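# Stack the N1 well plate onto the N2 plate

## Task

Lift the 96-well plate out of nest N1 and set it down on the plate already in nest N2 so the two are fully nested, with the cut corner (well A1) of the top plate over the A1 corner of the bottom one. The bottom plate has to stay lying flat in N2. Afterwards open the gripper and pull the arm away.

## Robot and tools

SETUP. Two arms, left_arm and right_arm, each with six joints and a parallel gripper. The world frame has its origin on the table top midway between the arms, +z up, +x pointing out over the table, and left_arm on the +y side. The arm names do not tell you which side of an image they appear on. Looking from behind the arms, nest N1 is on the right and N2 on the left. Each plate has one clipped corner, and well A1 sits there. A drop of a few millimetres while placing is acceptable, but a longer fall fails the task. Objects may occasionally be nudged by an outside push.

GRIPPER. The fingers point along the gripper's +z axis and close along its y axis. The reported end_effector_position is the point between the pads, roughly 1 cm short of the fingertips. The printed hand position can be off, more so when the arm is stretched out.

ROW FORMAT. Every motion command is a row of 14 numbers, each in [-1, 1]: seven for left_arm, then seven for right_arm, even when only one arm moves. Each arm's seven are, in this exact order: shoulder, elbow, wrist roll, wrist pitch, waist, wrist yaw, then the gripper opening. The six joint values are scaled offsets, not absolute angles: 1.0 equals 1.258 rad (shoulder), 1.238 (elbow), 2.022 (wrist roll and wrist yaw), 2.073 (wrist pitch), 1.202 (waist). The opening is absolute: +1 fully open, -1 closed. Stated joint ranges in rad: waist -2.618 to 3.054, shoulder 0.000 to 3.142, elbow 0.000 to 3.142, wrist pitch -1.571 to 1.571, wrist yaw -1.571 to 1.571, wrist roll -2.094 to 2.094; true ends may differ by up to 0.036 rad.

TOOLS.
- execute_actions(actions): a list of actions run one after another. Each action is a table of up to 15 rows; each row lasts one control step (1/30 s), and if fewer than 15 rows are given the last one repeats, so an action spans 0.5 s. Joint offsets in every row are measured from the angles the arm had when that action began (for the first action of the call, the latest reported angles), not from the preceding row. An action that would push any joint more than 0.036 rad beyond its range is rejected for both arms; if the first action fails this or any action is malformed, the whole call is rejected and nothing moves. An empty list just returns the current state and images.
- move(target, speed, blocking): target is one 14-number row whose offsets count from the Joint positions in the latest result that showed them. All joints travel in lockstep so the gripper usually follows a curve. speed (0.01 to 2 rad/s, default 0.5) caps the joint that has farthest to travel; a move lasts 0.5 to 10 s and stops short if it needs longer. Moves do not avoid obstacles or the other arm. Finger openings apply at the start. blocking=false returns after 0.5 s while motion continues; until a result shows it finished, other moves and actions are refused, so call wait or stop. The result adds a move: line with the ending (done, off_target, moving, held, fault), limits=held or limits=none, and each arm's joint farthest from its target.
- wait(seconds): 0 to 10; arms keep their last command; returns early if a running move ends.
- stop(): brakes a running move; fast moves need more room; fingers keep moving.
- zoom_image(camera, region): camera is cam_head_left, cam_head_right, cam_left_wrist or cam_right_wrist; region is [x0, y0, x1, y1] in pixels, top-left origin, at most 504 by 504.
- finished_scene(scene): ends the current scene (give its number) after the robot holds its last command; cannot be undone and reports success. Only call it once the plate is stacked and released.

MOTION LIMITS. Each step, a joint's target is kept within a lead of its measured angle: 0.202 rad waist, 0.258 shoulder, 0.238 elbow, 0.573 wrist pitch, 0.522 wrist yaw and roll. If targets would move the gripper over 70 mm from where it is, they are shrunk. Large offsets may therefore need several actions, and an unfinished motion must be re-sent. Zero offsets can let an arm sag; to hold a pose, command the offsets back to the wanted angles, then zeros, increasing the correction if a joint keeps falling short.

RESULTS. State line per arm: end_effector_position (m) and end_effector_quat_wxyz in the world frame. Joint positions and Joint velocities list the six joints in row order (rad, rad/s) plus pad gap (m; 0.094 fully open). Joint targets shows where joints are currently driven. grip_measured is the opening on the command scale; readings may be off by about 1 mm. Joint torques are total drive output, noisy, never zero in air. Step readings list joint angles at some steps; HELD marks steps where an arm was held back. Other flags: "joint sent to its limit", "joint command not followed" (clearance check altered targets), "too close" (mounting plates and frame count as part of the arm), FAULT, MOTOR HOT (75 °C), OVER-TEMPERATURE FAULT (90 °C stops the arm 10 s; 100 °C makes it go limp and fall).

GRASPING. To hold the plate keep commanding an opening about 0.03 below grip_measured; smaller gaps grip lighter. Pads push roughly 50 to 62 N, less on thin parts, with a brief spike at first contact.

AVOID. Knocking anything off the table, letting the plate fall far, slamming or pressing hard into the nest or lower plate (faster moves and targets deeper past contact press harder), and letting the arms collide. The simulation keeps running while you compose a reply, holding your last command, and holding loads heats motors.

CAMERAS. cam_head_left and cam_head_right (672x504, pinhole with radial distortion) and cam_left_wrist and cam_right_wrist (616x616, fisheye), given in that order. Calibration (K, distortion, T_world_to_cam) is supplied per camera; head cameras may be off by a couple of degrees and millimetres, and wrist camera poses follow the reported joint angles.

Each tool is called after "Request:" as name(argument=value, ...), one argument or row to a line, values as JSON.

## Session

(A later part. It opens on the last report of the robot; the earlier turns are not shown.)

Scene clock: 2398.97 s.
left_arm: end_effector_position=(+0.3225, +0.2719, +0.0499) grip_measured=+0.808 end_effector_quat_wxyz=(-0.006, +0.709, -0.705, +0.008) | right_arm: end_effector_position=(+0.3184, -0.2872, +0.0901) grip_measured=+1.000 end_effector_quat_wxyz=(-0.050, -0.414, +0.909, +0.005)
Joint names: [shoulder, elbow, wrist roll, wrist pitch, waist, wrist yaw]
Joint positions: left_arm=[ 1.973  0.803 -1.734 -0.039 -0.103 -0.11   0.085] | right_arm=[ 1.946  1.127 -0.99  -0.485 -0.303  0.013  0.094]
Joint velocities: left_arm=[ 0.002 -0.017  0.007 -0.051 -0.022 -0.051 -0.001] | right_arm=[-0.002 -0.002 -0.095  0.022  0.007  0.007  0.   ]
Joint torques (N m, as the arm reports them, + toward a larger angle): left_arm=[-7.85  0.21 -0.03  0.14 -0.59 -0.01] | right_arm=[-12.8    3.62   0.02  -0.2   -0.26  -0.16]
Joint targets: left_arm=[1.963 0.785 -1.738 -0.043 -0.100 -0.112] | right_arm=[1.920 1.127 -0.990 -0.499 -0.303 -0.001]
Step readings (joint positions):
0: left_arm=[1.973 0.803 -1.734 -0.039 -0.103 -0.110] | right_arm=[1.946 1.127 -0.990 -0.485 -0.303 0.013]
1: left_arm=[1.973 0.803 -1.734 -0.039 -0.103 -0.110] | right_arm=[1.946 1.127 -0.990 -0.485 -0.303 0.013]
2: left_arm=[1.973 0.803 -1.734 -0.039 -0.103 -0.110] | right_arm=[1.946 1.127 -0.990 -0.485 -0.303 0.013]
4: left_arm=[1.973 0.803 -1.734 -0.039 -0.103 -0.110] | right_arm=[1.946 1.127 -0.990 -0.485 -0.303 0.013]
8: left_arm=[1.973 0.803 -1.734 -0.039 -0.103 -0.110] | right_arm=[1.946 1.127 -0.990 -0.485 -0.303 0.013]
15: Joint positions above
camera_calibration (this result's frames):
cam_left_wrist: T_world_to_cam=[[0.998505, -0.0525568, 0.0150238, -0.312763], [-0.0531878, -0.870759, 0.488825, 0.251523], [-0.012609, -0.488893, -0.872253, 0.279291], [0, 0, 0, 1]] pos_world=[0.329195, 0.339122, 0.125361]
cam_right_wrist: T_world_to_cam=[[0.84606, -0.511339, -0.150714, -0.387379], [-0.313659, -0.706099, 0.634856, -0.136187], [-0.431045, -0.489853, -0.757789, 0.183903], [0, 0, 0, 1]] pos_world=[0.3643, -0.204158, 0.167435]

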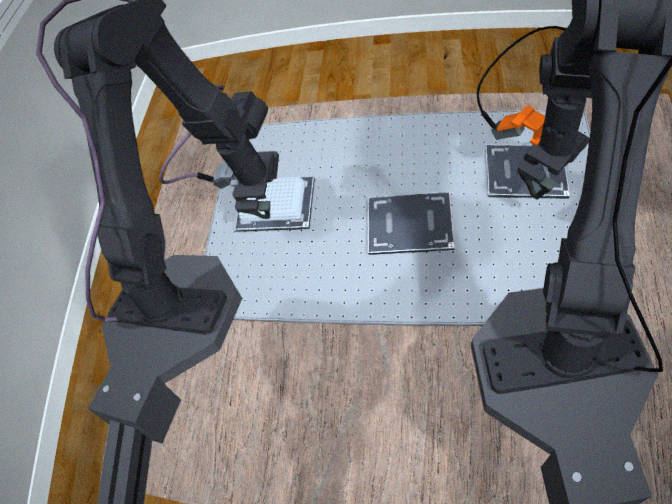

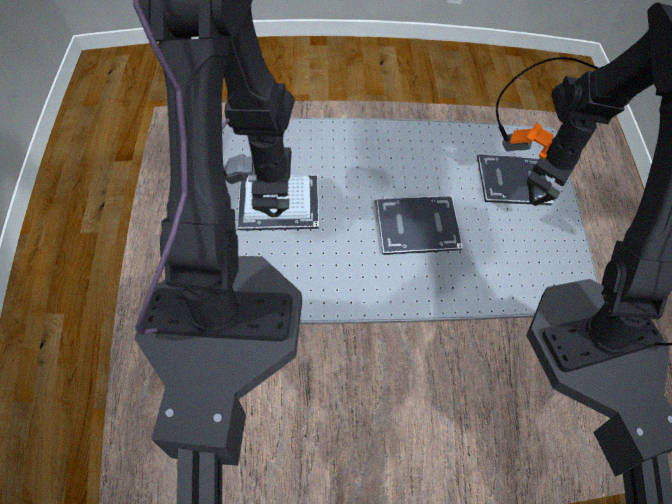

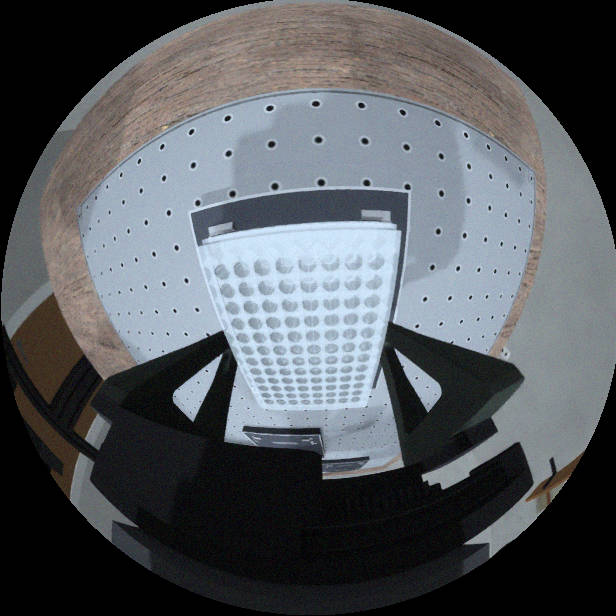

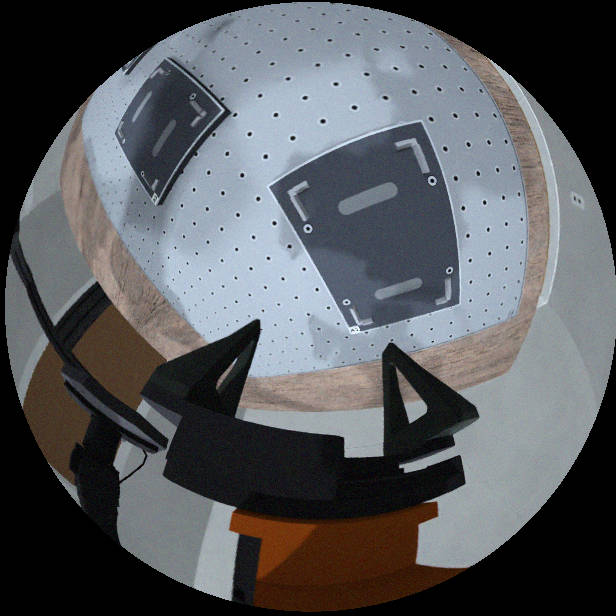

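Request:
execute_actions(
  actions=[
    [[-0.008,-0.0145,-0.002,-0.002,0.0025,-0.003,0.785,-0.0207,0,0,-0.0068,0,-0.0069,1.0]],
    [[-0.008,-0.0145,-0.002,-0.002,0.0025,-0.0050,0.785,-0.0207,0,0,-0.0068,0,-0.0069,1.0],[-0.008,-0.0145,-0.002,-0.002,0.0025,-0.0055,0.785,-0.0207,0,0,-0.0068,0,-0.0069,1.0],[-0.008,-0.0145,-0.002,-0.002,0.0025,-0.0060,0.785,-0.0207,0,0,-0.0068,0,-0.0069,1.0],[-0.008,-0.0145,-0.002,-0.002,0.0025,-0.0064,0.785,-0.0207,0,0,-0.0068,0,-0.0069,1.0],[-0.008,-0.0145,-0.002,-0.002,0.0025,-0.0068,0.785,-0.0207,0,0,-0.0068,0,-0.0069,1.0],[-0.008,-0.0145,-0.002,-0.002,0.0025,-0.0072,0.785,-0.0207,0,0,-0.0068,0,-0.0069,1.0]],
  ],
)

Scene clock: 2468.07 s.
left_arm: end_effector_position=(+0.3225, +0.2719, +0.0499) grip_measured=+0.799 end_effector_quat_wxyz=(-0.006, +0.709, -0.705, +0.008) | right_arm: end_effector_position=(+0.3184, -0.2872, +0.0901) grip_measured=+1.000 end_effector_quat_wxyz=(-0.050, -0.414, +0.909, +0.005)
Joint names: [shoulder, elbow, wrist roll, wrist pitch, waist, wrist yaw]
Joint positions: left_arm=[ 1.973  0.803 -1.734 -0.039 -0.103 -0.11   0.085] | right_arm=[ 1.946  1.127 -0.99  -0.485 -0.303  0.013  0.094]
Joint velocities: left_arm=[-0.002  0.007 -0.051  0.066 -0.007 -0.081  0.   ] | right_arm=[ 0.017 -0.007 -0.037  0.007 -0.027  0.022  0.   ]
Joint torques (N m, as the arm reports them, + toward a larger angle): left_arm=[-7.85  0.2  -0.03  0.14 -0.58 -0.12] | right_arm=[-12.82   3.66   0.02  -0.2   -0.28  -0.17]
Joint targets: left_arm=[1.963 0.785 -1.738 -0.043 -0.100 -0.125] | right_arm=[1.920 1.127 -0.990 -0.499 -0.303 -0.001]
Step readings (joint positions; steps 1 to 15: 1st action; 16 to 30: 2nd action):
0: left_arm=[1.973 0.803 -1.734 -0.039 -0.103 -0.110] | right_arm=[1.946 1.127 -0.990 -0.485 -0.303 0.013]
1: left_arm=[1.973 0.803 -1.734 -0.039 -0.103 -0.110] | right_arm=[1.946 1.127 -0.990 -0.485 -0.303 0.013]
2: left_arm=[1.973 0.803 -1.734 -0.039 -0.103 -0.110] | right_arm=[1.946 1.127 -0.990 -0.485 -0.303 0.013]
4: left_arm=[1.973 0.803 -1.734 -0.039 -0.103 -0.110] | right_arm=[1.946 1.127 -0.990 -0.485 -0.303 0.013]
8: left_arm=[1.973 0.803 -1.734 -0.039 -0.103 -0.110] | right_arm=[1.946 1.127 -0.990 -0.485 -0.303 0.013]
15: left_arm=[1.973 0.803 -1.734 -0.039 -0.103 -0.110] | right_arm=[1.946 1.127 -0.990 -0.485 -0.303 0.013]
16: left_arm=[1.973 0.803 -1.734 -0.039 -0.103 -0.110] | right_arm=[1.946 1.127 -0.990 -0.485 -0.303 0.013]
17: left_arm=[1.973 0.803 -1.734 -0.039 -0.103 -0.110] | right_arm=[1.946 1.127 -0.990 -0.485 -0.303 0.013]
19: left_arm=[1.973 0.803 -1.734 -0.039 -0.103 -0.110] | right_arm=[1.946 1.127 -0.990 -0.485 -0.303 0.013]
23: left_arm=[1.973 0.803 -1.734 -0.039 -0.103 -0.110] | right_arm=[1.946 1.127 -0.990 -0.485 -0.303 0.013]
30: Joint positions above
camera_calibration (this result's frames):
cam_left_wrist: T_world_to_cam=[[0.998505, -0.0525568, 0.0150238, -0.312763], [-0.0531878, -0.870759, 0.488825, 0.251523], [-0.012609, -0.488893, -0.872253, 0.279291], [0, 0, 0, 1]] pos_world=[0.329195, 0.339122, 0.125361]
cam_right_wrist: T_world_to_cam=[[0.84606, -0.511339, -0.150714, -0.387379], [-0.313659, -0.706099, 0.634856, -0.136187], [-0.431045, -0.489853, -0.757789, 0.183903], [0, 0, 0, 1]] pos_world=[0.3643, -0.204158, 0.167435]

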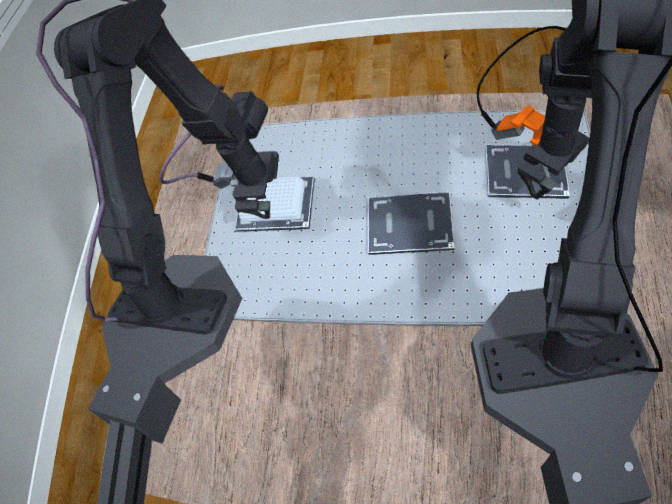

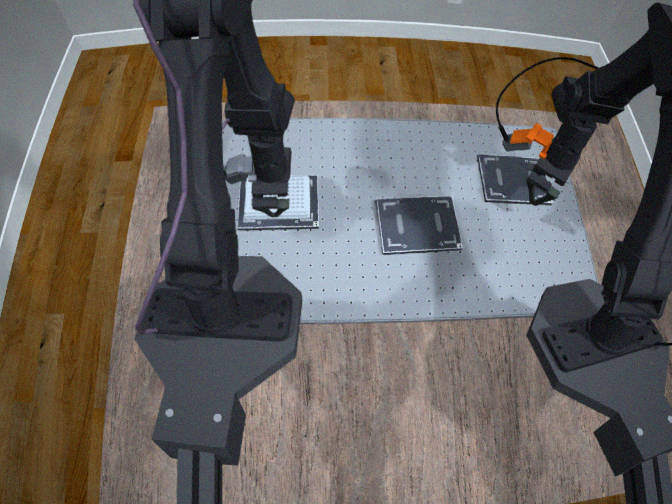

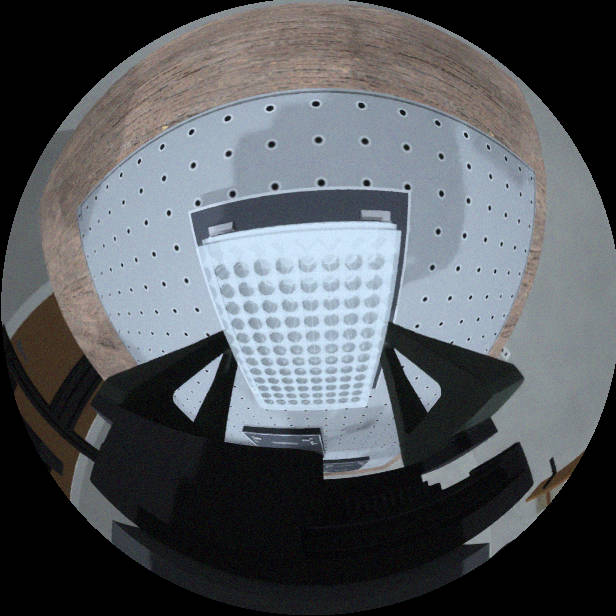

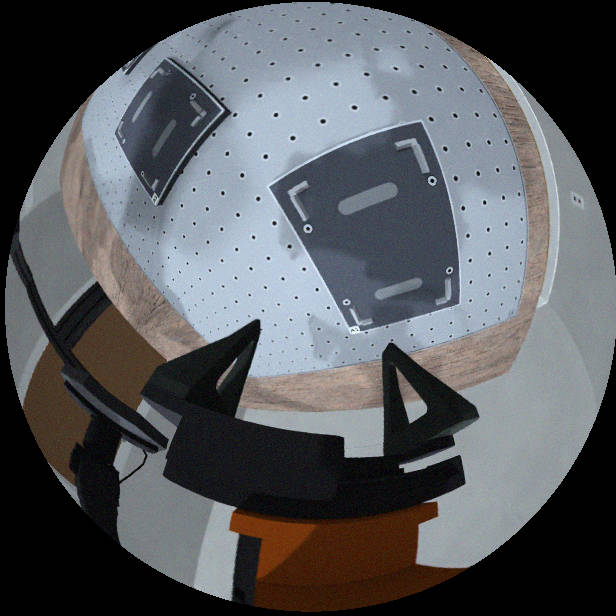

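Request:
wait(
  seconds=0,
)

Scene clock: 2473.63 s.
left_arm: end_effector_position=(+0.3225, +0.2719, +0.0499) grip_measured=+0.799 end_effector_quat_wxyz=(-0.006, +0.709, -0.705, +0.008) | right_arm: end_effector_position=(+0.3184, -0.2872, +0.0901) grip_measured=+1.000 end_effector_quat_wxyz=(-0.050, -0.414, +0.909, +0.005)
Joint names: [shoulder, elbow, wrist roll, wrist pitch, waist, wrist yaw]
Joint positions: left_arm=[ 1.973  0.803 -1.734 -0.039 -0.103 -0.11   0.085] | right_arm=[ 1.946  1.127 -0.99  -0.485 -0.303  0.013  0.094]
Joint velocities: left_arm=[ 0.007  0.007 -0.007 -0.037 -0.002 -0.066 -0.   ] | right_arm=[ 0.007  0.002  0.007 -0.037 -0.002  0.007  0.   ]
Joint torques (N m, as the arm reports them, + toward a larger angle): left_arm=[-7.84  0.21 -0.03  0.14 -0.58 -0.12] | right_arm=[-12.82   3.61   0.01  -0.19  -0.28  -0.16]
Joint targets: left_arm=[1.963 0.785 -1.738 -0.043 -0.100 -0.125] | right_arm=[1.920 1.127 -0.990 -0.499 -0.303 -0.001]
camera_calibration (this result's frames):
cam_left_wrist: T_world_to_cam=[[0.998505, -0.0525568, 0.0150238, -0.312763], [-0.0531878, -0.870759, 0.488825, 0.251523], [-0.012609, -0.488893, -0.872253, 0.279291], [0, 0, 0, 1]] pos_world=[0.329195, 0.339122, 0.125361]
cam_right_wrist: T_world_to_cam=[[0.84606, -0.511339, -0.150714, -0.387379], [-0.313659, -0.706099, 0.634856, -0.136187], [-0.431045, -0.489853, -0.757789, 0.183903], [0, 0, 0, 1]] pos_world=[0.3643, -0.204158, 0.167435]

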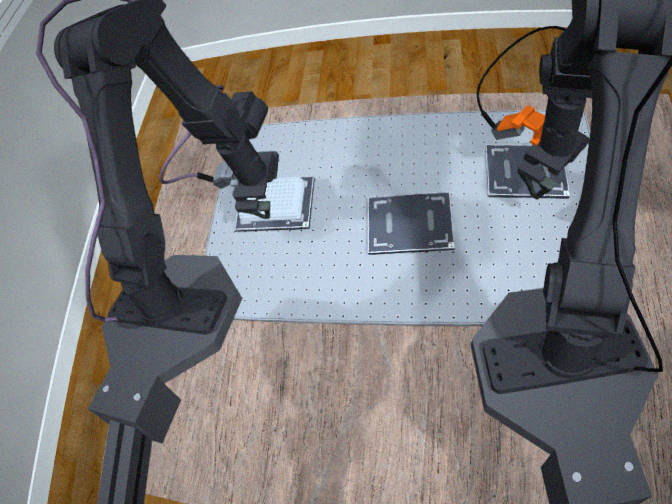

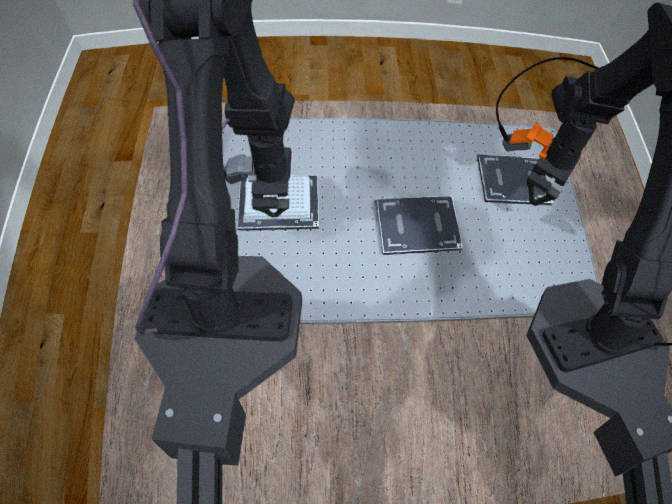

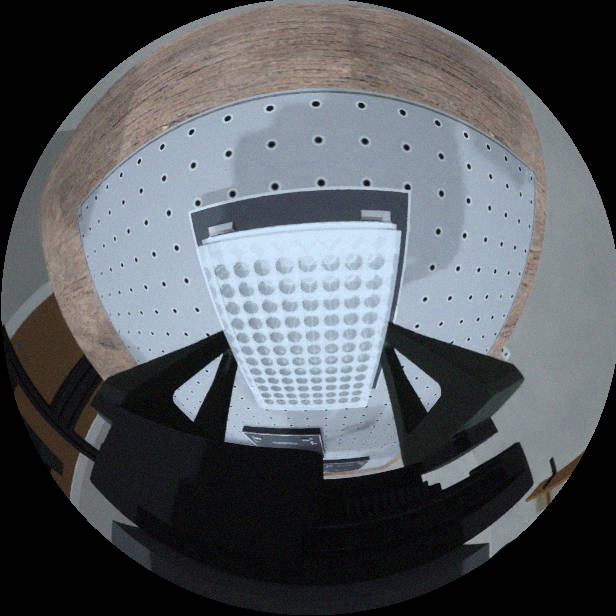

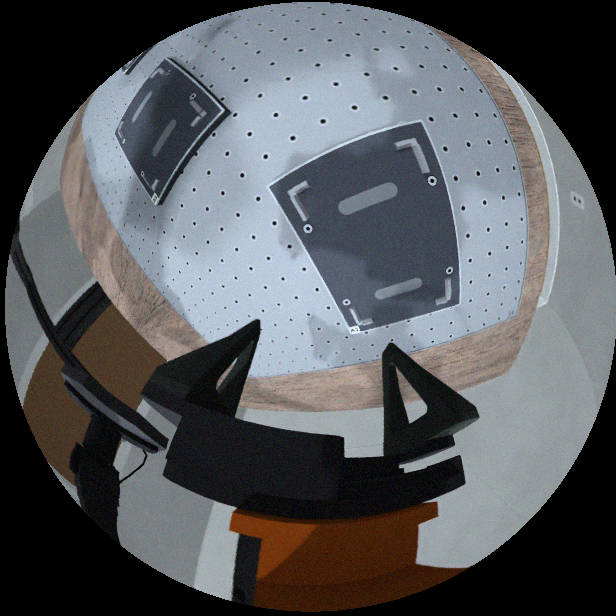

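Request:
execute_actions(
  actions=[
    [[-0.008,-0.0145,-0.002,-0.002,0.0025,-0.0076,0.785,-0.0207,0,0,-0.0068,0,-0.0069,1.0],[-0.008,-0.0145,-0.002,-0.002,0.0025,-0.0079,0.785,-0.0207,0,0,-0.0068,0,-0.0069,1.0],[-0.008,-0.0145,-0.002,-0.002,0.0025,-0.0082,0.785,-0.0207,0,0,-0.0068,0,-0.0069,1.0],[-0.008,-0.0145,-0.002,-0.002,0.0025,-0.0085,0.785,-0.0207,0,0,-0.0068,0,-0.0069,1.0],[-0.008,-0.0145,-0.002,-0.002,0.0025,-0.0088,0.785,-0.0207,0,0,-0.0068,0,-0.0069,1.0]],
  ],
)

Scene clock: 2478.43 s.
left_arm: end_effector_position=(+0.3225, +0.2722, +0.0499) grip_measured=+0.799 end_effector_quat_wxyz=(-0.007, +0.709, -0.705, +0.008) | right_arm: end_effector_position=(+0.3184, -0.2872, +0.0901) grip_measured=+1.000 end_effector_quat_wxyz=(-0.050, -0.414, +0.909, +0.005)
Joint names: [shoulder, elbow, wrist roll, wrist pitch, waist, wrist yaw]
Joint positions: left_arm=[ 1.973  0.803 -1.734 -0.039 -0.103 -0.112  0.085] | right_arm=[ 1.946  1.127 -0.99  -0.485 -0.303  0.013  0.094]
Joint velocities: left_arm=[ 0.017 -0.007  0.022  0.037  0.002  0.007 -0.001] | right_arm=[-0.002 -0.017 -0.022 -0.022 -0.007  0.022  0.   ]
Joint torques (N m, as the arm reports them, + toward a larger angle): left_arm=[-7.84  0.21 -0.03  0.14 -0.59 -0.14] | right_arm=[-12.79   3.66   0.01  -0.19  -0.27  -0.17]
Joint targets: left_arm=[1.963 0.785 -1.738 -0.043 -0.100 -0.128] | right_arm=[1.920 1.127 -0.990 -0.499 -0.303 -0.001]
Step readings (joint positions):
0: left_arm=[1.973 0.803 -1.734 -0.039 -0.103 -0.110] | right_arm=[1.946 1.127 -0.990 -0.485 -0.303 0.013]
1: left_arm=[1.973 0.803 -1.734 -0.039 -0.103 -0.110] | right_arm=[1.946 1.127 -0.990 -0.485 -0.303 0.013]
2: left_arm=[1.973 0.803 -1.734 -0.039 -0.103 -0.111] | right_arm=[1.946 1.127 -0.990 -0.485 -0.303 0.013]
4: left_arm=[1.973 0.803 -1.734 -0.039 -0.103 -0.111] | right_arm=[1.946 1.127 -0.990 -0.485 -0.303 0.013]
8: left_arm=[1.973 0.803 -1.734 -0.039 -0.103 -0.112] | right_arm=[1.946 1.127 -0.990 -0.485 -0.303 0.013]
15: Joint positions above
camera_calibration (this result's frames):
cam_left_wrist: T_world_to_cam=[[0.998503, -0.0525488, 0.0151832, -0.312801], [-0.0532776, -0.871496, 0.487499, 0.252055], [-0.0123854, -0.487578, -0.872991, 0.27903], [0, 0, 0, 1]] pos_world=[0.329218, 0.339277, 0.125464]
cam_right_wrist: T_world_to_cam=[[0.84606, -0.511339, -0.150714, -0.387379], [-0.313659, -0.706099, 0.634856, -0.136187], [-0.431045, -0.489853, -0.757789, 0.183903], [0, 0, 0, 1]] pos_world=[0.3643, -0.204158, 0.167435]

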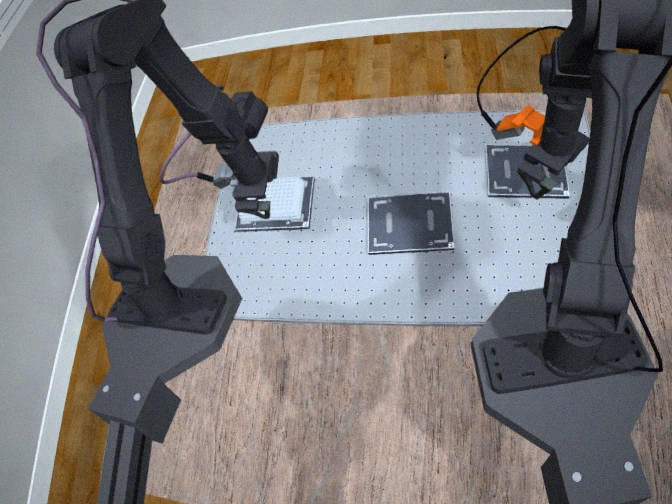

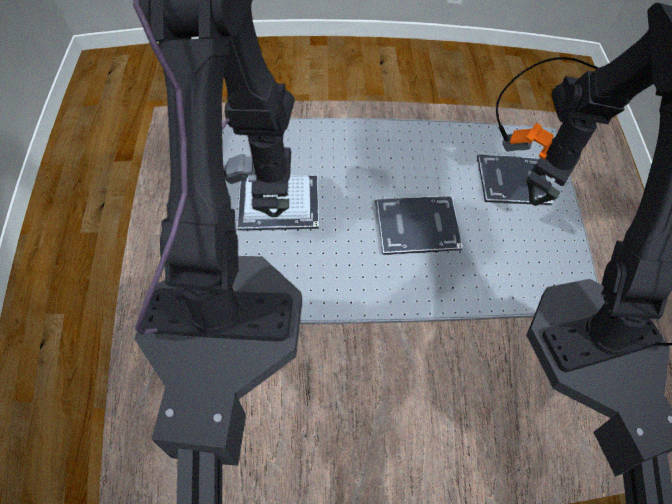

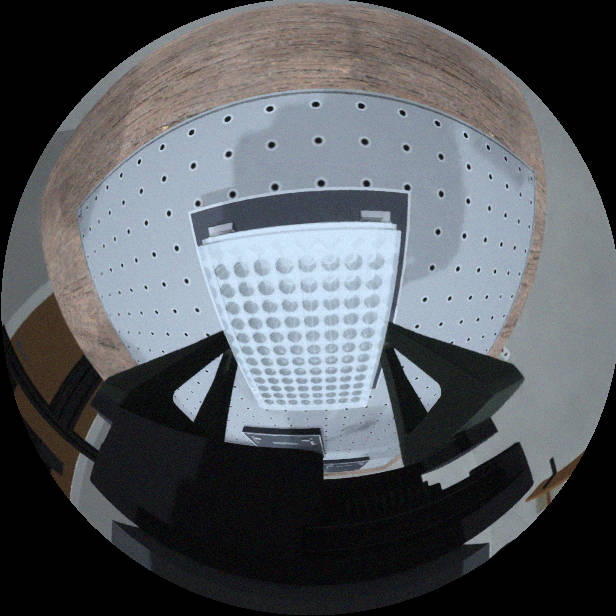

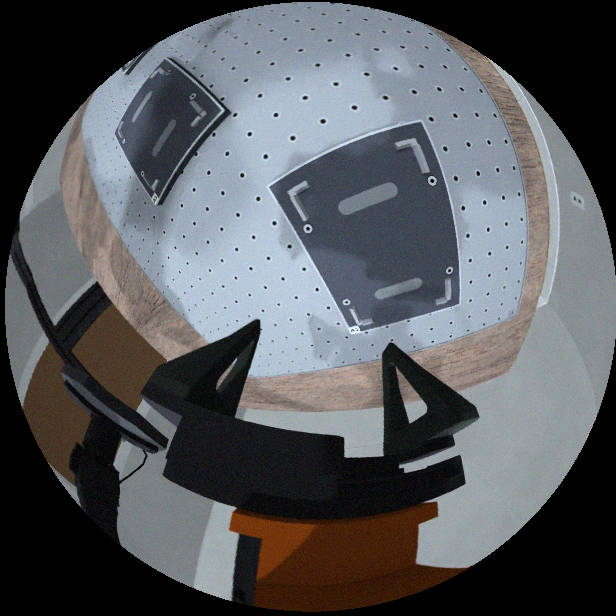

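Request:
execute_actions(
  actions=[
    [[-0.008,-0.0145,-0.002,-0.002,0.0025,-0.001,0.80,-0.0207,0,0,-0.0068,0,-0.0069,1.0],[-0.008,-0.0145,-0.002,-0.002,0.0025,-0.001,0.80,-0.0207,0,0,-0.0068,0,-0.0069,1.0],[-0.008,-0.0145,-0.002,-0.002,0.0025,-0.001,0.80,-0.0207,0,0,-0.0068,0,-0.0069,1.0],[-0.008,-0.0145,-0.002,-0.002,0.0025,-0.001,0.81,-0.0207,0,0,-0.0068,0,-0.0069,1.0],[-0.008,-0.0145,-0.002,-0.002,0.0025,-0.001,0.81,-0.0207,0,0,-0.0068,0,-0.0069,1.0],[-0.008,-0.0145,-0.002,-0.002,0.0025,-0.001,0.81,-0.0207,0,0,-0.0068,0,-0.0069,1.0],[-0.008,-0.0145,-0.002,-0.002,0.0025,-0.001,0.82,-0.0207,0,0,-0.0068,0,-0.0069,1.0],[-0.008,-0.0145,-0.002,-0.002,0.0025,-0.001,0.82,-0.0207,0,0,-0.0068,0,-0.0069,1.0],[-0.008,-0.0145,-0.002,-0.002,0.0025,-0.001,0.83,-0.0207,0,0,-0.0068,0,-0.0069,1.0]],
  ],
)

Request:
zoom_image(
  camera="cam_left_wrist",
  region=[185, 175, 425, 375],
)

Scene clock: 2484.93 s.
left_arm: end_effector_position=(+0.3225, +0.2722, +0.0499) grip_measured=+0.829 end_effector_quat_wxyz=(-0.007, +0.709, -0.705, +0.008) | right_arm: end_effector_position=(+0.3184, -0.2872, +0.0901) grip_measured=+1.000 end_effector_quat_wxyz=(-0.050, -0.414, +0.909, +0.005)
Joint names: [shoulder, elbow, wrist roll, wrist pitch, waist, wrist yaw]
Joint positions: left_arm=[ 1.973  0.803 -1.734 -0.039 -0.103 -0.112  0.086] | right_arm=[ 1.946  1.127 -0.99  -0.485 -0.303  0.013  0.094]
Joint velocities: left_arm=[-0.017  0.002 -0.066  0.022 -0.007 -0.037 -0.   ] | right_arm=[ 0.002  0.007 -0.022 -0.007  0.022  0.007  0.   ]
Joint torques (N m, as the arm reports them, + toward a larger angle): left_arm=[-7.84  0.21 -0.03  0.14 -0.58 -0.01] | right_arm=[-12.81   3.64   0.01  -0.19  -0.25  -0.16]
Joint targets: left_arm=[1.963 0.785 -1.738 -0.043 -0.100 -0.114] | right_arm=[1.920 1.127 -0.990 -0.499 -0.303 -0.001]
Step readings (joint positions):
0: left_arm=[1.973 0.803 -1.734 -0.039 -0.103 -0.112] | right_arm=[1.946 1.127 -0.990 -0.485 -0.303 0.013]
1: left_arm=[1.973 0.803 -1.734 -0.039 -0.103 -0.112] | right_arm=[1.946 1.127 -0.990 -0.485 -0.303 0.013]
2: left_arm=[1.973 0.803 -1.734 -0.039 -0.103 -0.112] | right_arm=[1.946 1.127 -0.990 -0.485 -0.303 0.013]
4: left_arm=[1.973 0.803 -1.734 -0.039 -0.103 -0.112] | right_arm=[1.946 1.127 -0.990 -0.485 -0.303 0.013]
8: left_arm=[1.973 0.803 -1.734 -0.039 -0.103 -0.112] | right_arm=[1.946 1.127 -0.990 -0.485 -0.303 0.013]
15: Joint positions above
camera_calibration (this result's frames):
cam_left_wrist: T_world_to_cam=[[0.998503, -0.0525488, 0.0151832, -0.312801], [-0.0532776, -0.871496, 0.487499, 0.252055], [-0.0123854, -0.487578, -0.872991, 0.27903], [0, 0, 0, 1]] pos_world=[0.329218, 0.339277, 0.125464]
cam_right_wrist: T_world_to_cam=[[0.84606, -0.511339, -0.150714, -0.387379], [-0.313659, -0.706099, 0.634856, -0.136187], [-0.431045, -0.489853, -0.757789, 0.183903], [0, 0, 0, 1]] pos_world=[0.3643, -0.204158, 0.167435]

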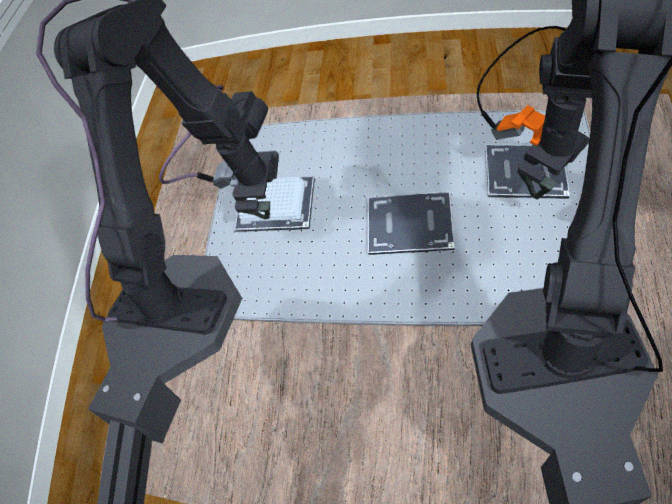

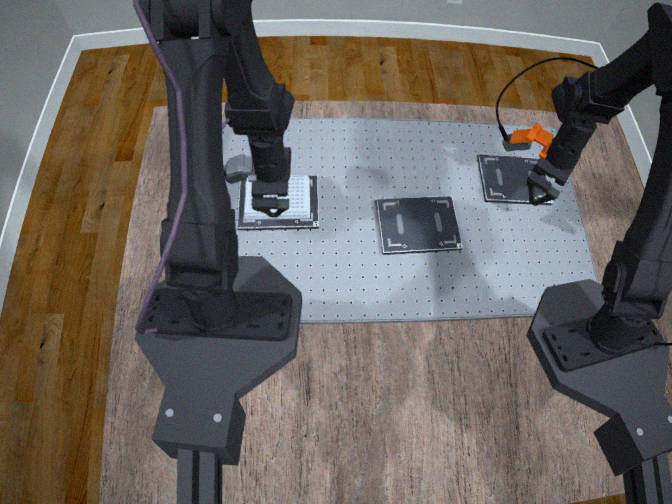

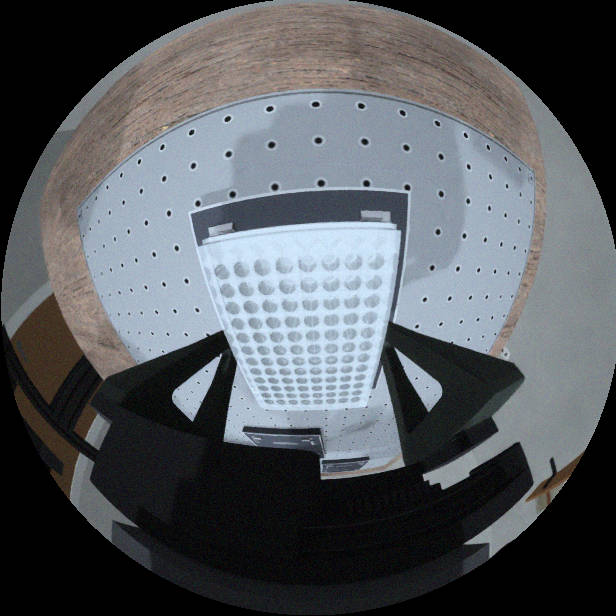

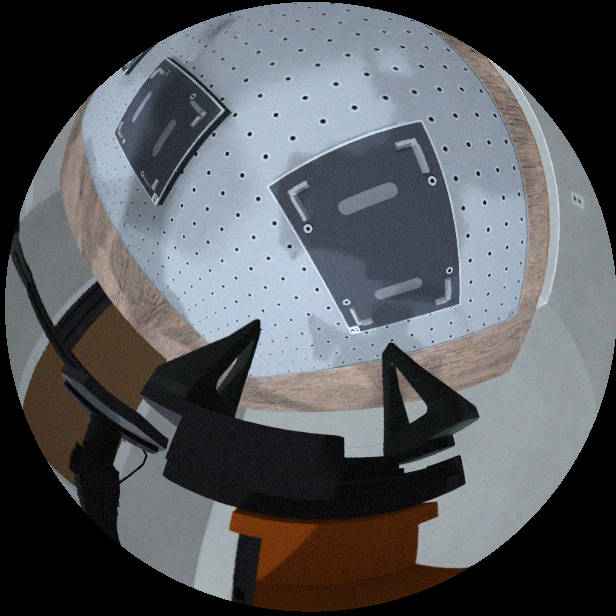

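Region (185, 175, 425, 375) of cam_left_wrist's 616x616 image, scaled by 2.100, with more detail than that image has.

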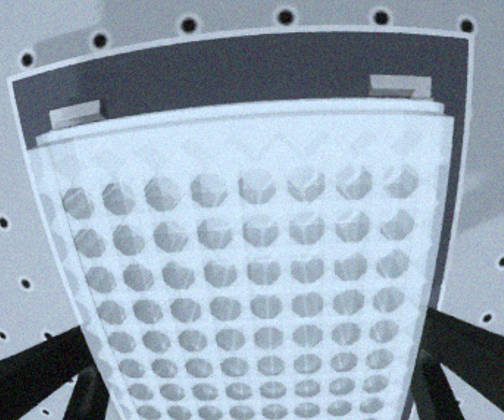

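Request:
zoom_image(
  camera="cam_left_wrist",
  region=[235, 340, 395, 430],
)

Region (235, 340, 395, 430) of cam_left_wrist's 616x616 image, scaled by 3.150, with more detail than that image has; it fills the top 284 rows of this view, and the rest is white.

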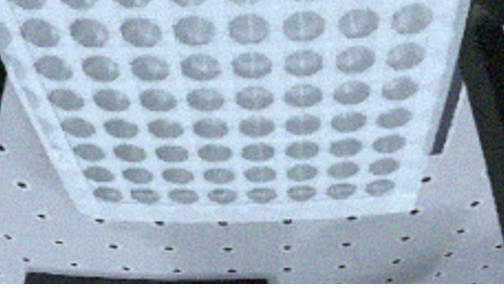

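Request:
execute_actions(
  actions=[
    [[-0.008,-0.0145,-0.002,-0.004,0.0025,-0.001,0.82,-0.0207,0,0,-0.0068,0,-0.0069,1.0],[-0.008,-0.0145,-0.002,-0.004,0.0025,-0.001,0.82,-0.0207,0,0,-0.0068,0,-0.0069,1.0],[-0.008,-0.0145,-0.002,-0.0045,0.0025,-0.001,0.815,-0.0207,0,0,-0.0068,0,-0.0069,1.0],[-0.008,-0.0145,-0.002,-0.0045,0.0025,-0.001,0.815,-0.0207,0,0,-0.0068,0,-0.0069,1.0],[-0.008,-0.0145,-0.002,-0.005,0.0025,-0.001,0.81,-0.0207,0,0,-0.0068,0,-0.0069,1.0],[-0.008,-0.0145,-0.002,-0.005,0.0025,-0.001,0.81,-0.0207,0,0,-0.0068,0,-0.0069,1.0],[-0.008,-0.0145,-0.002,-0.0055,0.0025,-0.001,0.807,-0.0207,0,0,-0.0068,0,-0.0069,1.0],[-0.008,-0.0145,-0.002,-0.0055,0.0025,-0.001,0.807,-0.0207,0,0,-0.0068,0,-0.0069,1.0],[-0.008,-0.0145,-0.002,-0.006,0.0025,-0.001,0.806,-0.0207,0,0,-0.0068,0,-0.0069,1.0],[-0.008,-0.0145,-0.002,-0.006,0.0025,-0.001,0.806,-0.0207,0,0,-0.0068,0,-0.0069,1.0],[-0.008,-0.0145,-0.002,-0.0065,0.0025,-0.001,0.806,-0.0207,0,0,-0.0068,0,-0.0069,1.0],[-0.008,-0.0145,-0.002,-0.007,0.0025,-0.001,0.806,-0.0207,0,0,-0.0068,0,-0.0069,1.0]],
  ],
)

Scene clock: 2552.60 s.
left_arm: end_effector_position=(+0.3225, +0.2722, +0.0499) grip_measured=+0.815 end_effector_quat_wxyz=(-0.007, +0.709, -0.705, +0.008) | right_arm: end_effector_position=(+0.3184, -0.2872, +0.0901) grip_measured=+1.000 end_effector_quat_wxyz=(-0.050, -0.414, +0.909, +0.005)
Joint names: [shoulder, elbow, wrist roll, wrist pitch, waist, wrist yaw]
Joint positions: left_arm=[ 1.973  0.803 -1.734 -0.039 -0.103 -0.112  0.085] | right_arm=[ 1.946  1.127 -0.99  -0.485 -0.303  0.013  0.094]
Joint velocities: left_arm=[-0.002  0.007 -0.037  0.007  0.002  0.007 -0.001] | right_arm=[-0.002  0.002 -0.022 -0.007  0.007  0.037  0.   ]
Joint torques (N m, as the arm reports them, + toward a larger angle): left_arm=[-7.85  0.21 -0.03  0.04 -0.59 -0.01] | right_arm=[-12.83   3.63   0.02  -0.2   -0.27  -0.16]
Joint targets: left_arm=[1.963 0.785 -1.738 -0.053 -0.100 -0.114] | right_arm=[1.920 1.127 -0.990 -0.499 -0.303 -0.001]
Step readings (joint positions):
0: left_arm=[1.973 0.803 -1.734 -0.039 -0.103 -0.112] | right_arm=[1.946 1.127 -0.990 -0.485 -0.303 0.013]
1: left_arm=[1.973 0.803 -1.734 -0.039 -0.103 -0.112] | right_arm=[1.946 1.127 -0.990 -0.485 -0.303 0.013]
2: left_arm=[1.973 0.803 -1.734 -0.039 -0.103 -0.112] | right_arm=[1.946 1.127 -0.990 -0.485 -0.303 0.013]
4: left_arm=[1.973 0.803 -1.734 -0.039 -0.103 -0.112] | right_arm=[1.946 1.127 -0.990 -0.485 -0.303 0.013]
8: left_arm=[1.973 0.803 -1.734 -0.039 -0.103 -0.112] | right_arm=[1.946 1.127 -0.990 -0.485 -0.303 0.013]
15: Joint positions above
camera_calibration (this result's frames):
cam_left_wrist: T_world_to_cam=[[0.998503, -0.0525488, 0.0151832, -0.312801], [-0.0532776, -0.871496, 0.487499, 0.252055], [-0.0123854, -0.487578, -0.872991, 0.27903], [0, 0, 0, 1]] pos_world=[0.329218, 0.339277, 0.125464]
cam_right_wrist: T_world_to_cam=[[0.84606, -0.511339, -0.150714, -0.387379], [-0.313659, -0.706099, 0.634856, -0.136187], [-0.431045, -0.489853, -0.757789, 0.183903], [0, 0, 0, 1]] pos_world=[0.3643, -0.204158, 0.167435]

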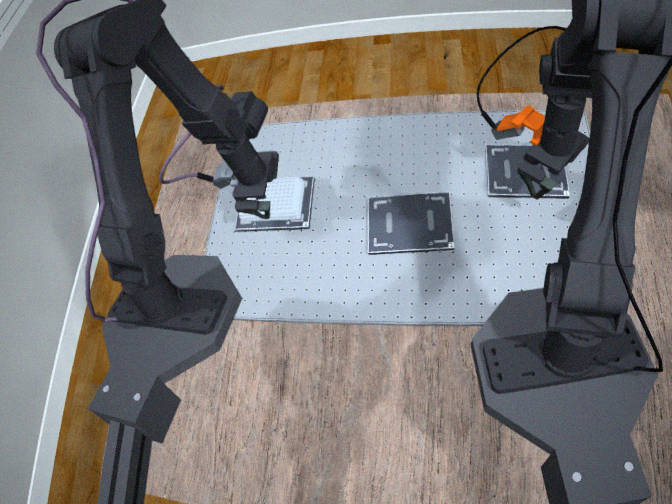

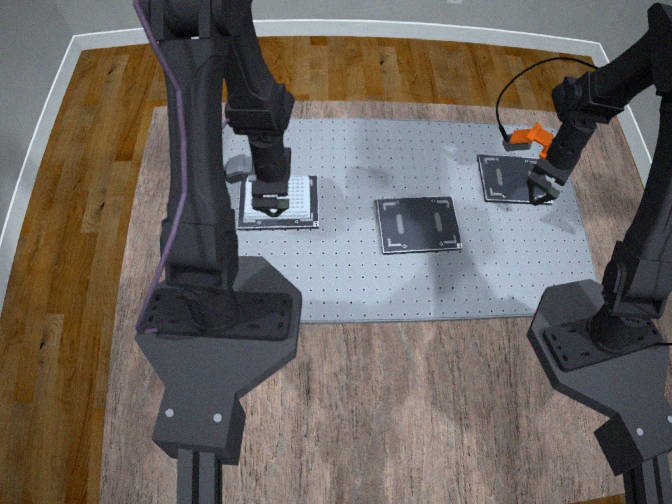

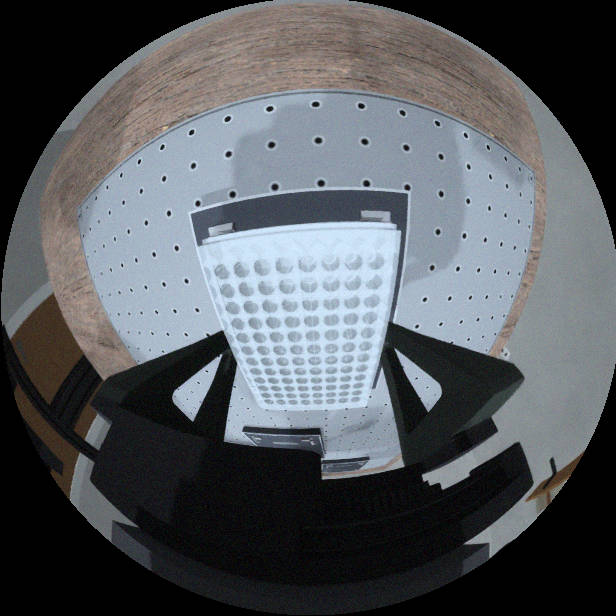

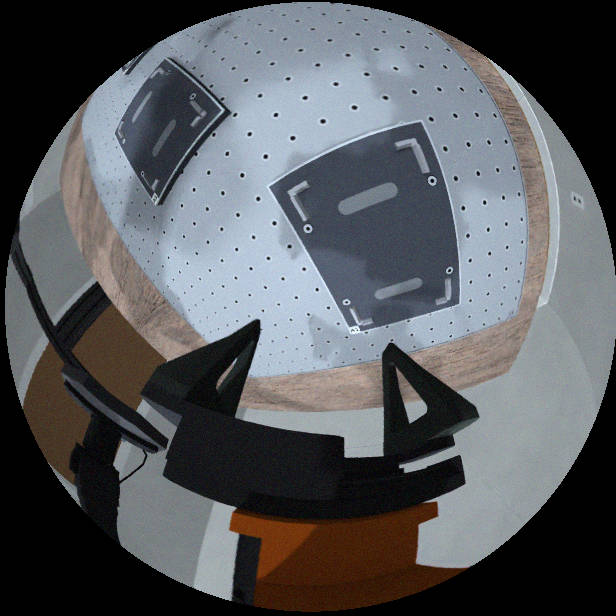

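Request:
wait(
  seconds=0,
)

Scene clock: 2554.00 s.
left_arm: end_effector_position=(+0.3225, +0.2722, +0.0499) grip_measured=+0.815 end_effector_quat_wxyz=(-0.007, +0.709, -0.705, +0.008) | right_arm: end_effector_position=(+0.3184, -0.2872, +0.0901) grip_measured=+1.000 end_effector_quat_wxyz=(-0.050, -0.414, +0.909, +0.005)
Joint names: [shoulder, elbow, wrist roll, wrist pitch, waist, wrist yaw]
Joint positions: left_arm=[ 1.973  0.803 -1.734 -0.039 -0.103 -0.112  0.085] | right_arm=[ 1.946  1.127 -0.99  -0.485 -0.303  0.013  0.094]
Joint velocities: left_arm=[-0.002 -0.012  0.022 -0.007 -0.007  0.007  0.001] | right_arm=[-0.007  0.007  0.022 -0.037  0.007  0.11   0.   ]
Joint torques (N m, as the arm reports them, + toward a larger angle): left_arm=[-7.85  0.21 -0.03  0.04 -0.58 -0.01] | right_arm=[-12.8    3.67   0.01  -0.2   -0.25  -0.17]
Joint targets: left_arm=[1.963 0.785 -1.738 -0.053 -0.100 -0.114] | right_arm=[1.920 1.127 -0.990 -0.499 -0.303 -0.001]
camera_calibration (this result's frames):
cam_left_wrist: T_world_to_cam=[[0.998503, -0.0525488, 0.0151832, -0.312801], [-0.0532776, -0.871496, 0.487499, 0.252055], [-0.0123854, -0.487578, -0.872991, 0.27903], [0, 0, 0, 1]] pos_world=[0.329218, 0.339277, 0.125464]
cam_right_wrist: T_world_to_cam=[[0.84606, -0.511339, -0.150714, -0.387379], [-0.313659, -0.706099, 0.634856, -0.136187], [-0.431045, -0.489853, -0.757789, 0.183903], [0, 0, 0, 1]] pos_world=[0.3643, -0.204158, 0.167435]

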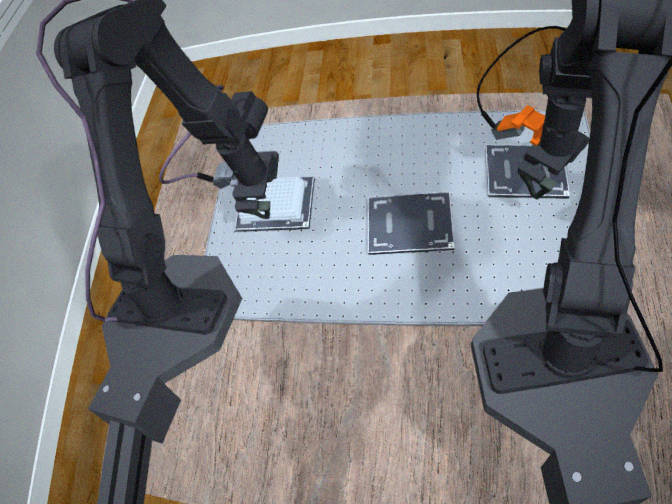

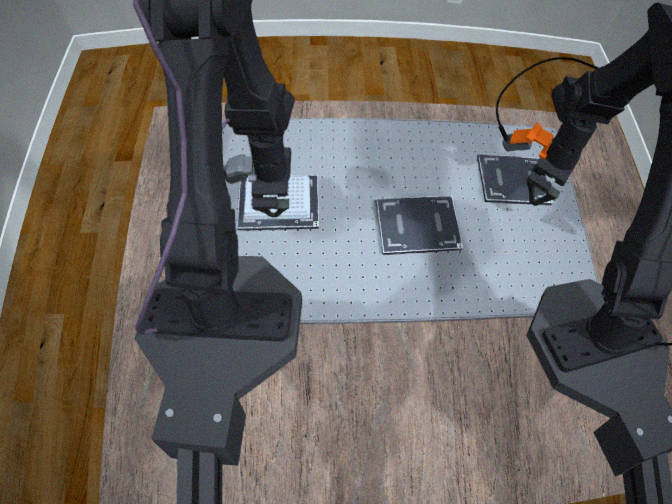

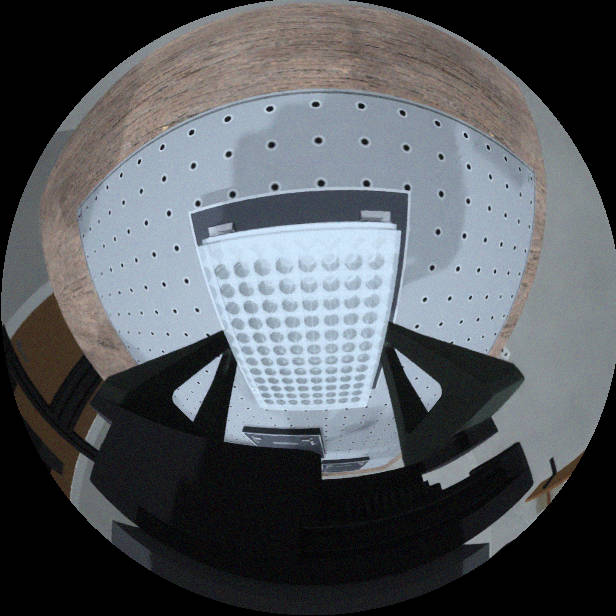

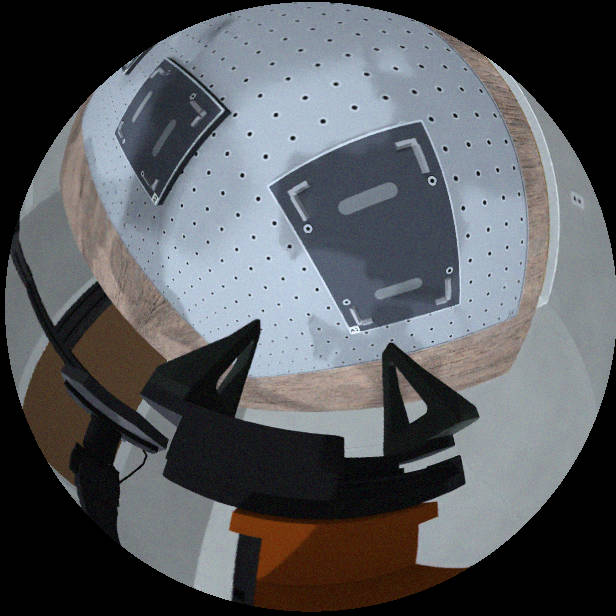

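Request:
execute_actions(
  actions=[],
)

Scene clock: 2568.30 s.
left_arm: end_effector_position=(+0.3225, +0.2722, +0.0499) grip_measured=+0.815 end_effector_quat_wxyz=(-0.007, +0.709, -0.705, +0.008) | right_arm: end_effector_position=(+0.3184, -0.2872, +0.0901) grip_measured=+1.000 end_effector_quat_wxyz=(-0.050, -0.414, +0.909, +0.005)
Joint names: [shoulder, elbow, wrist roll, wrist pitch, waist, wrist yaw]
Joint positions: left_arm=[ 1.973  0.803 -1.734 -0.039 -0.103 -0.112  0.085] | right_arm=[ 1.946  1.127 -0.99  -0.485 -0.303  0.013  0.094]
Joint velocities: left_arm=[ 0.002  0.007 -0.037  0.007 -0.032  0.007  0.001] | right_arm=[-0.002 -0.017 -0.081  0.022  0.017 -0.022  0.   ]
Joint torques (N m, as the arm reports them, + toward a larger angle): left_arm=[-7.85  0.21 -0.03  0.04 -0.58 -0.01] | right_arm=[-12.81   3.63   0.01  -0.2   -0.24  -0.17]
Joint targets: left_arm=[1.963 0.785 -1.738 -0.053 -0.100 -0.114] | right_arm=[1.920 1.127 -0.990 -0.499 -0.303 -0.001]
camera_calibration (this result's frames):
cam_left_wrist: T_world_to_cam=[[0.998503, -0.0525488, 0.0151832, -0.312801], [-0.0532776, -0.871496, 0.487499, 0.252055], [-0.0123854, -0.487578, -0.872991, 0.27903], [0, 0, 0, 1]] pos_world=[0.329218, 0.339277, 0.125464]
cam_right_wrist: T_world_to_cam=[[0.84606, -0.511339, -0.150714, -0.387379], [-0.313659, -0.706099, 0.634856, -0.136187], [-0.431045, -0.489853, -0.757789, 0.183903], [0, 0, 0, 1]] pos_world=[0.3643, -0.204158, 0.167435]

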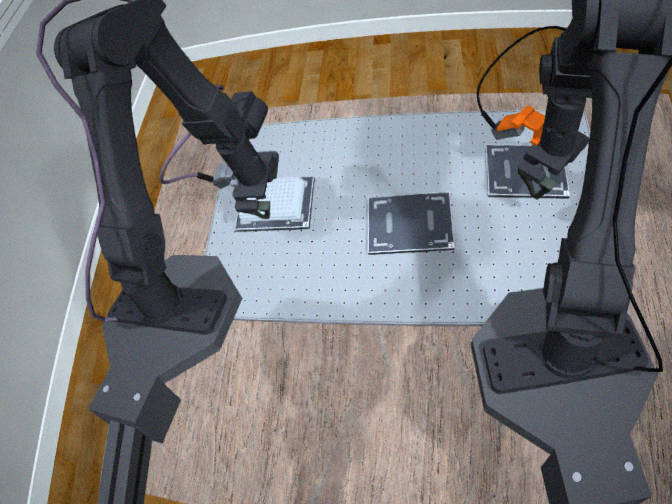

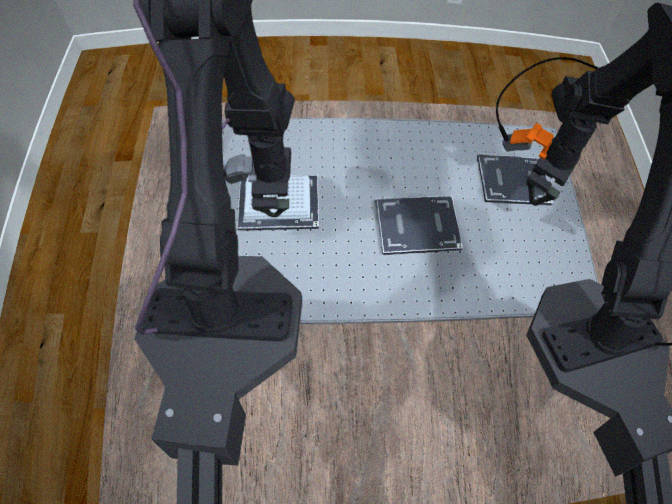

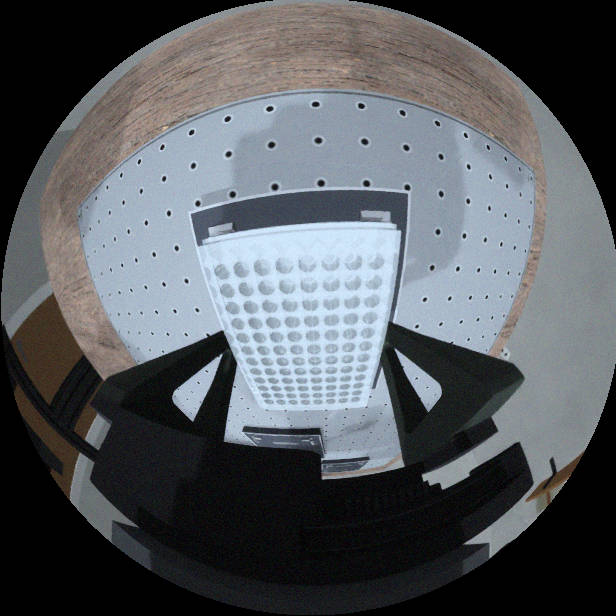

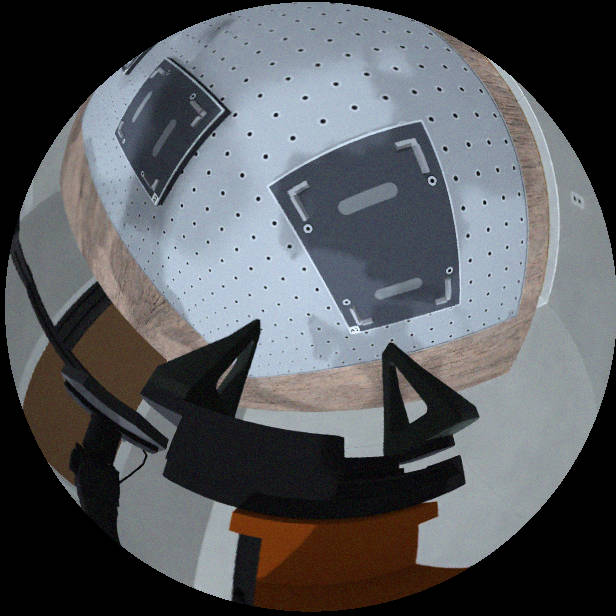

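Request:
zoom_image(
  camera="cam_left_wrist",
  region=[185, 175, 425, 375],
)

Region (185, 175, 425, 375) of cam_left_wrist's 616x616 image, scaled by 2.100, with more detail than that image has.

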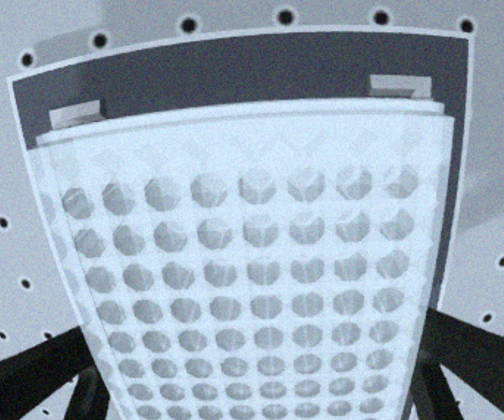

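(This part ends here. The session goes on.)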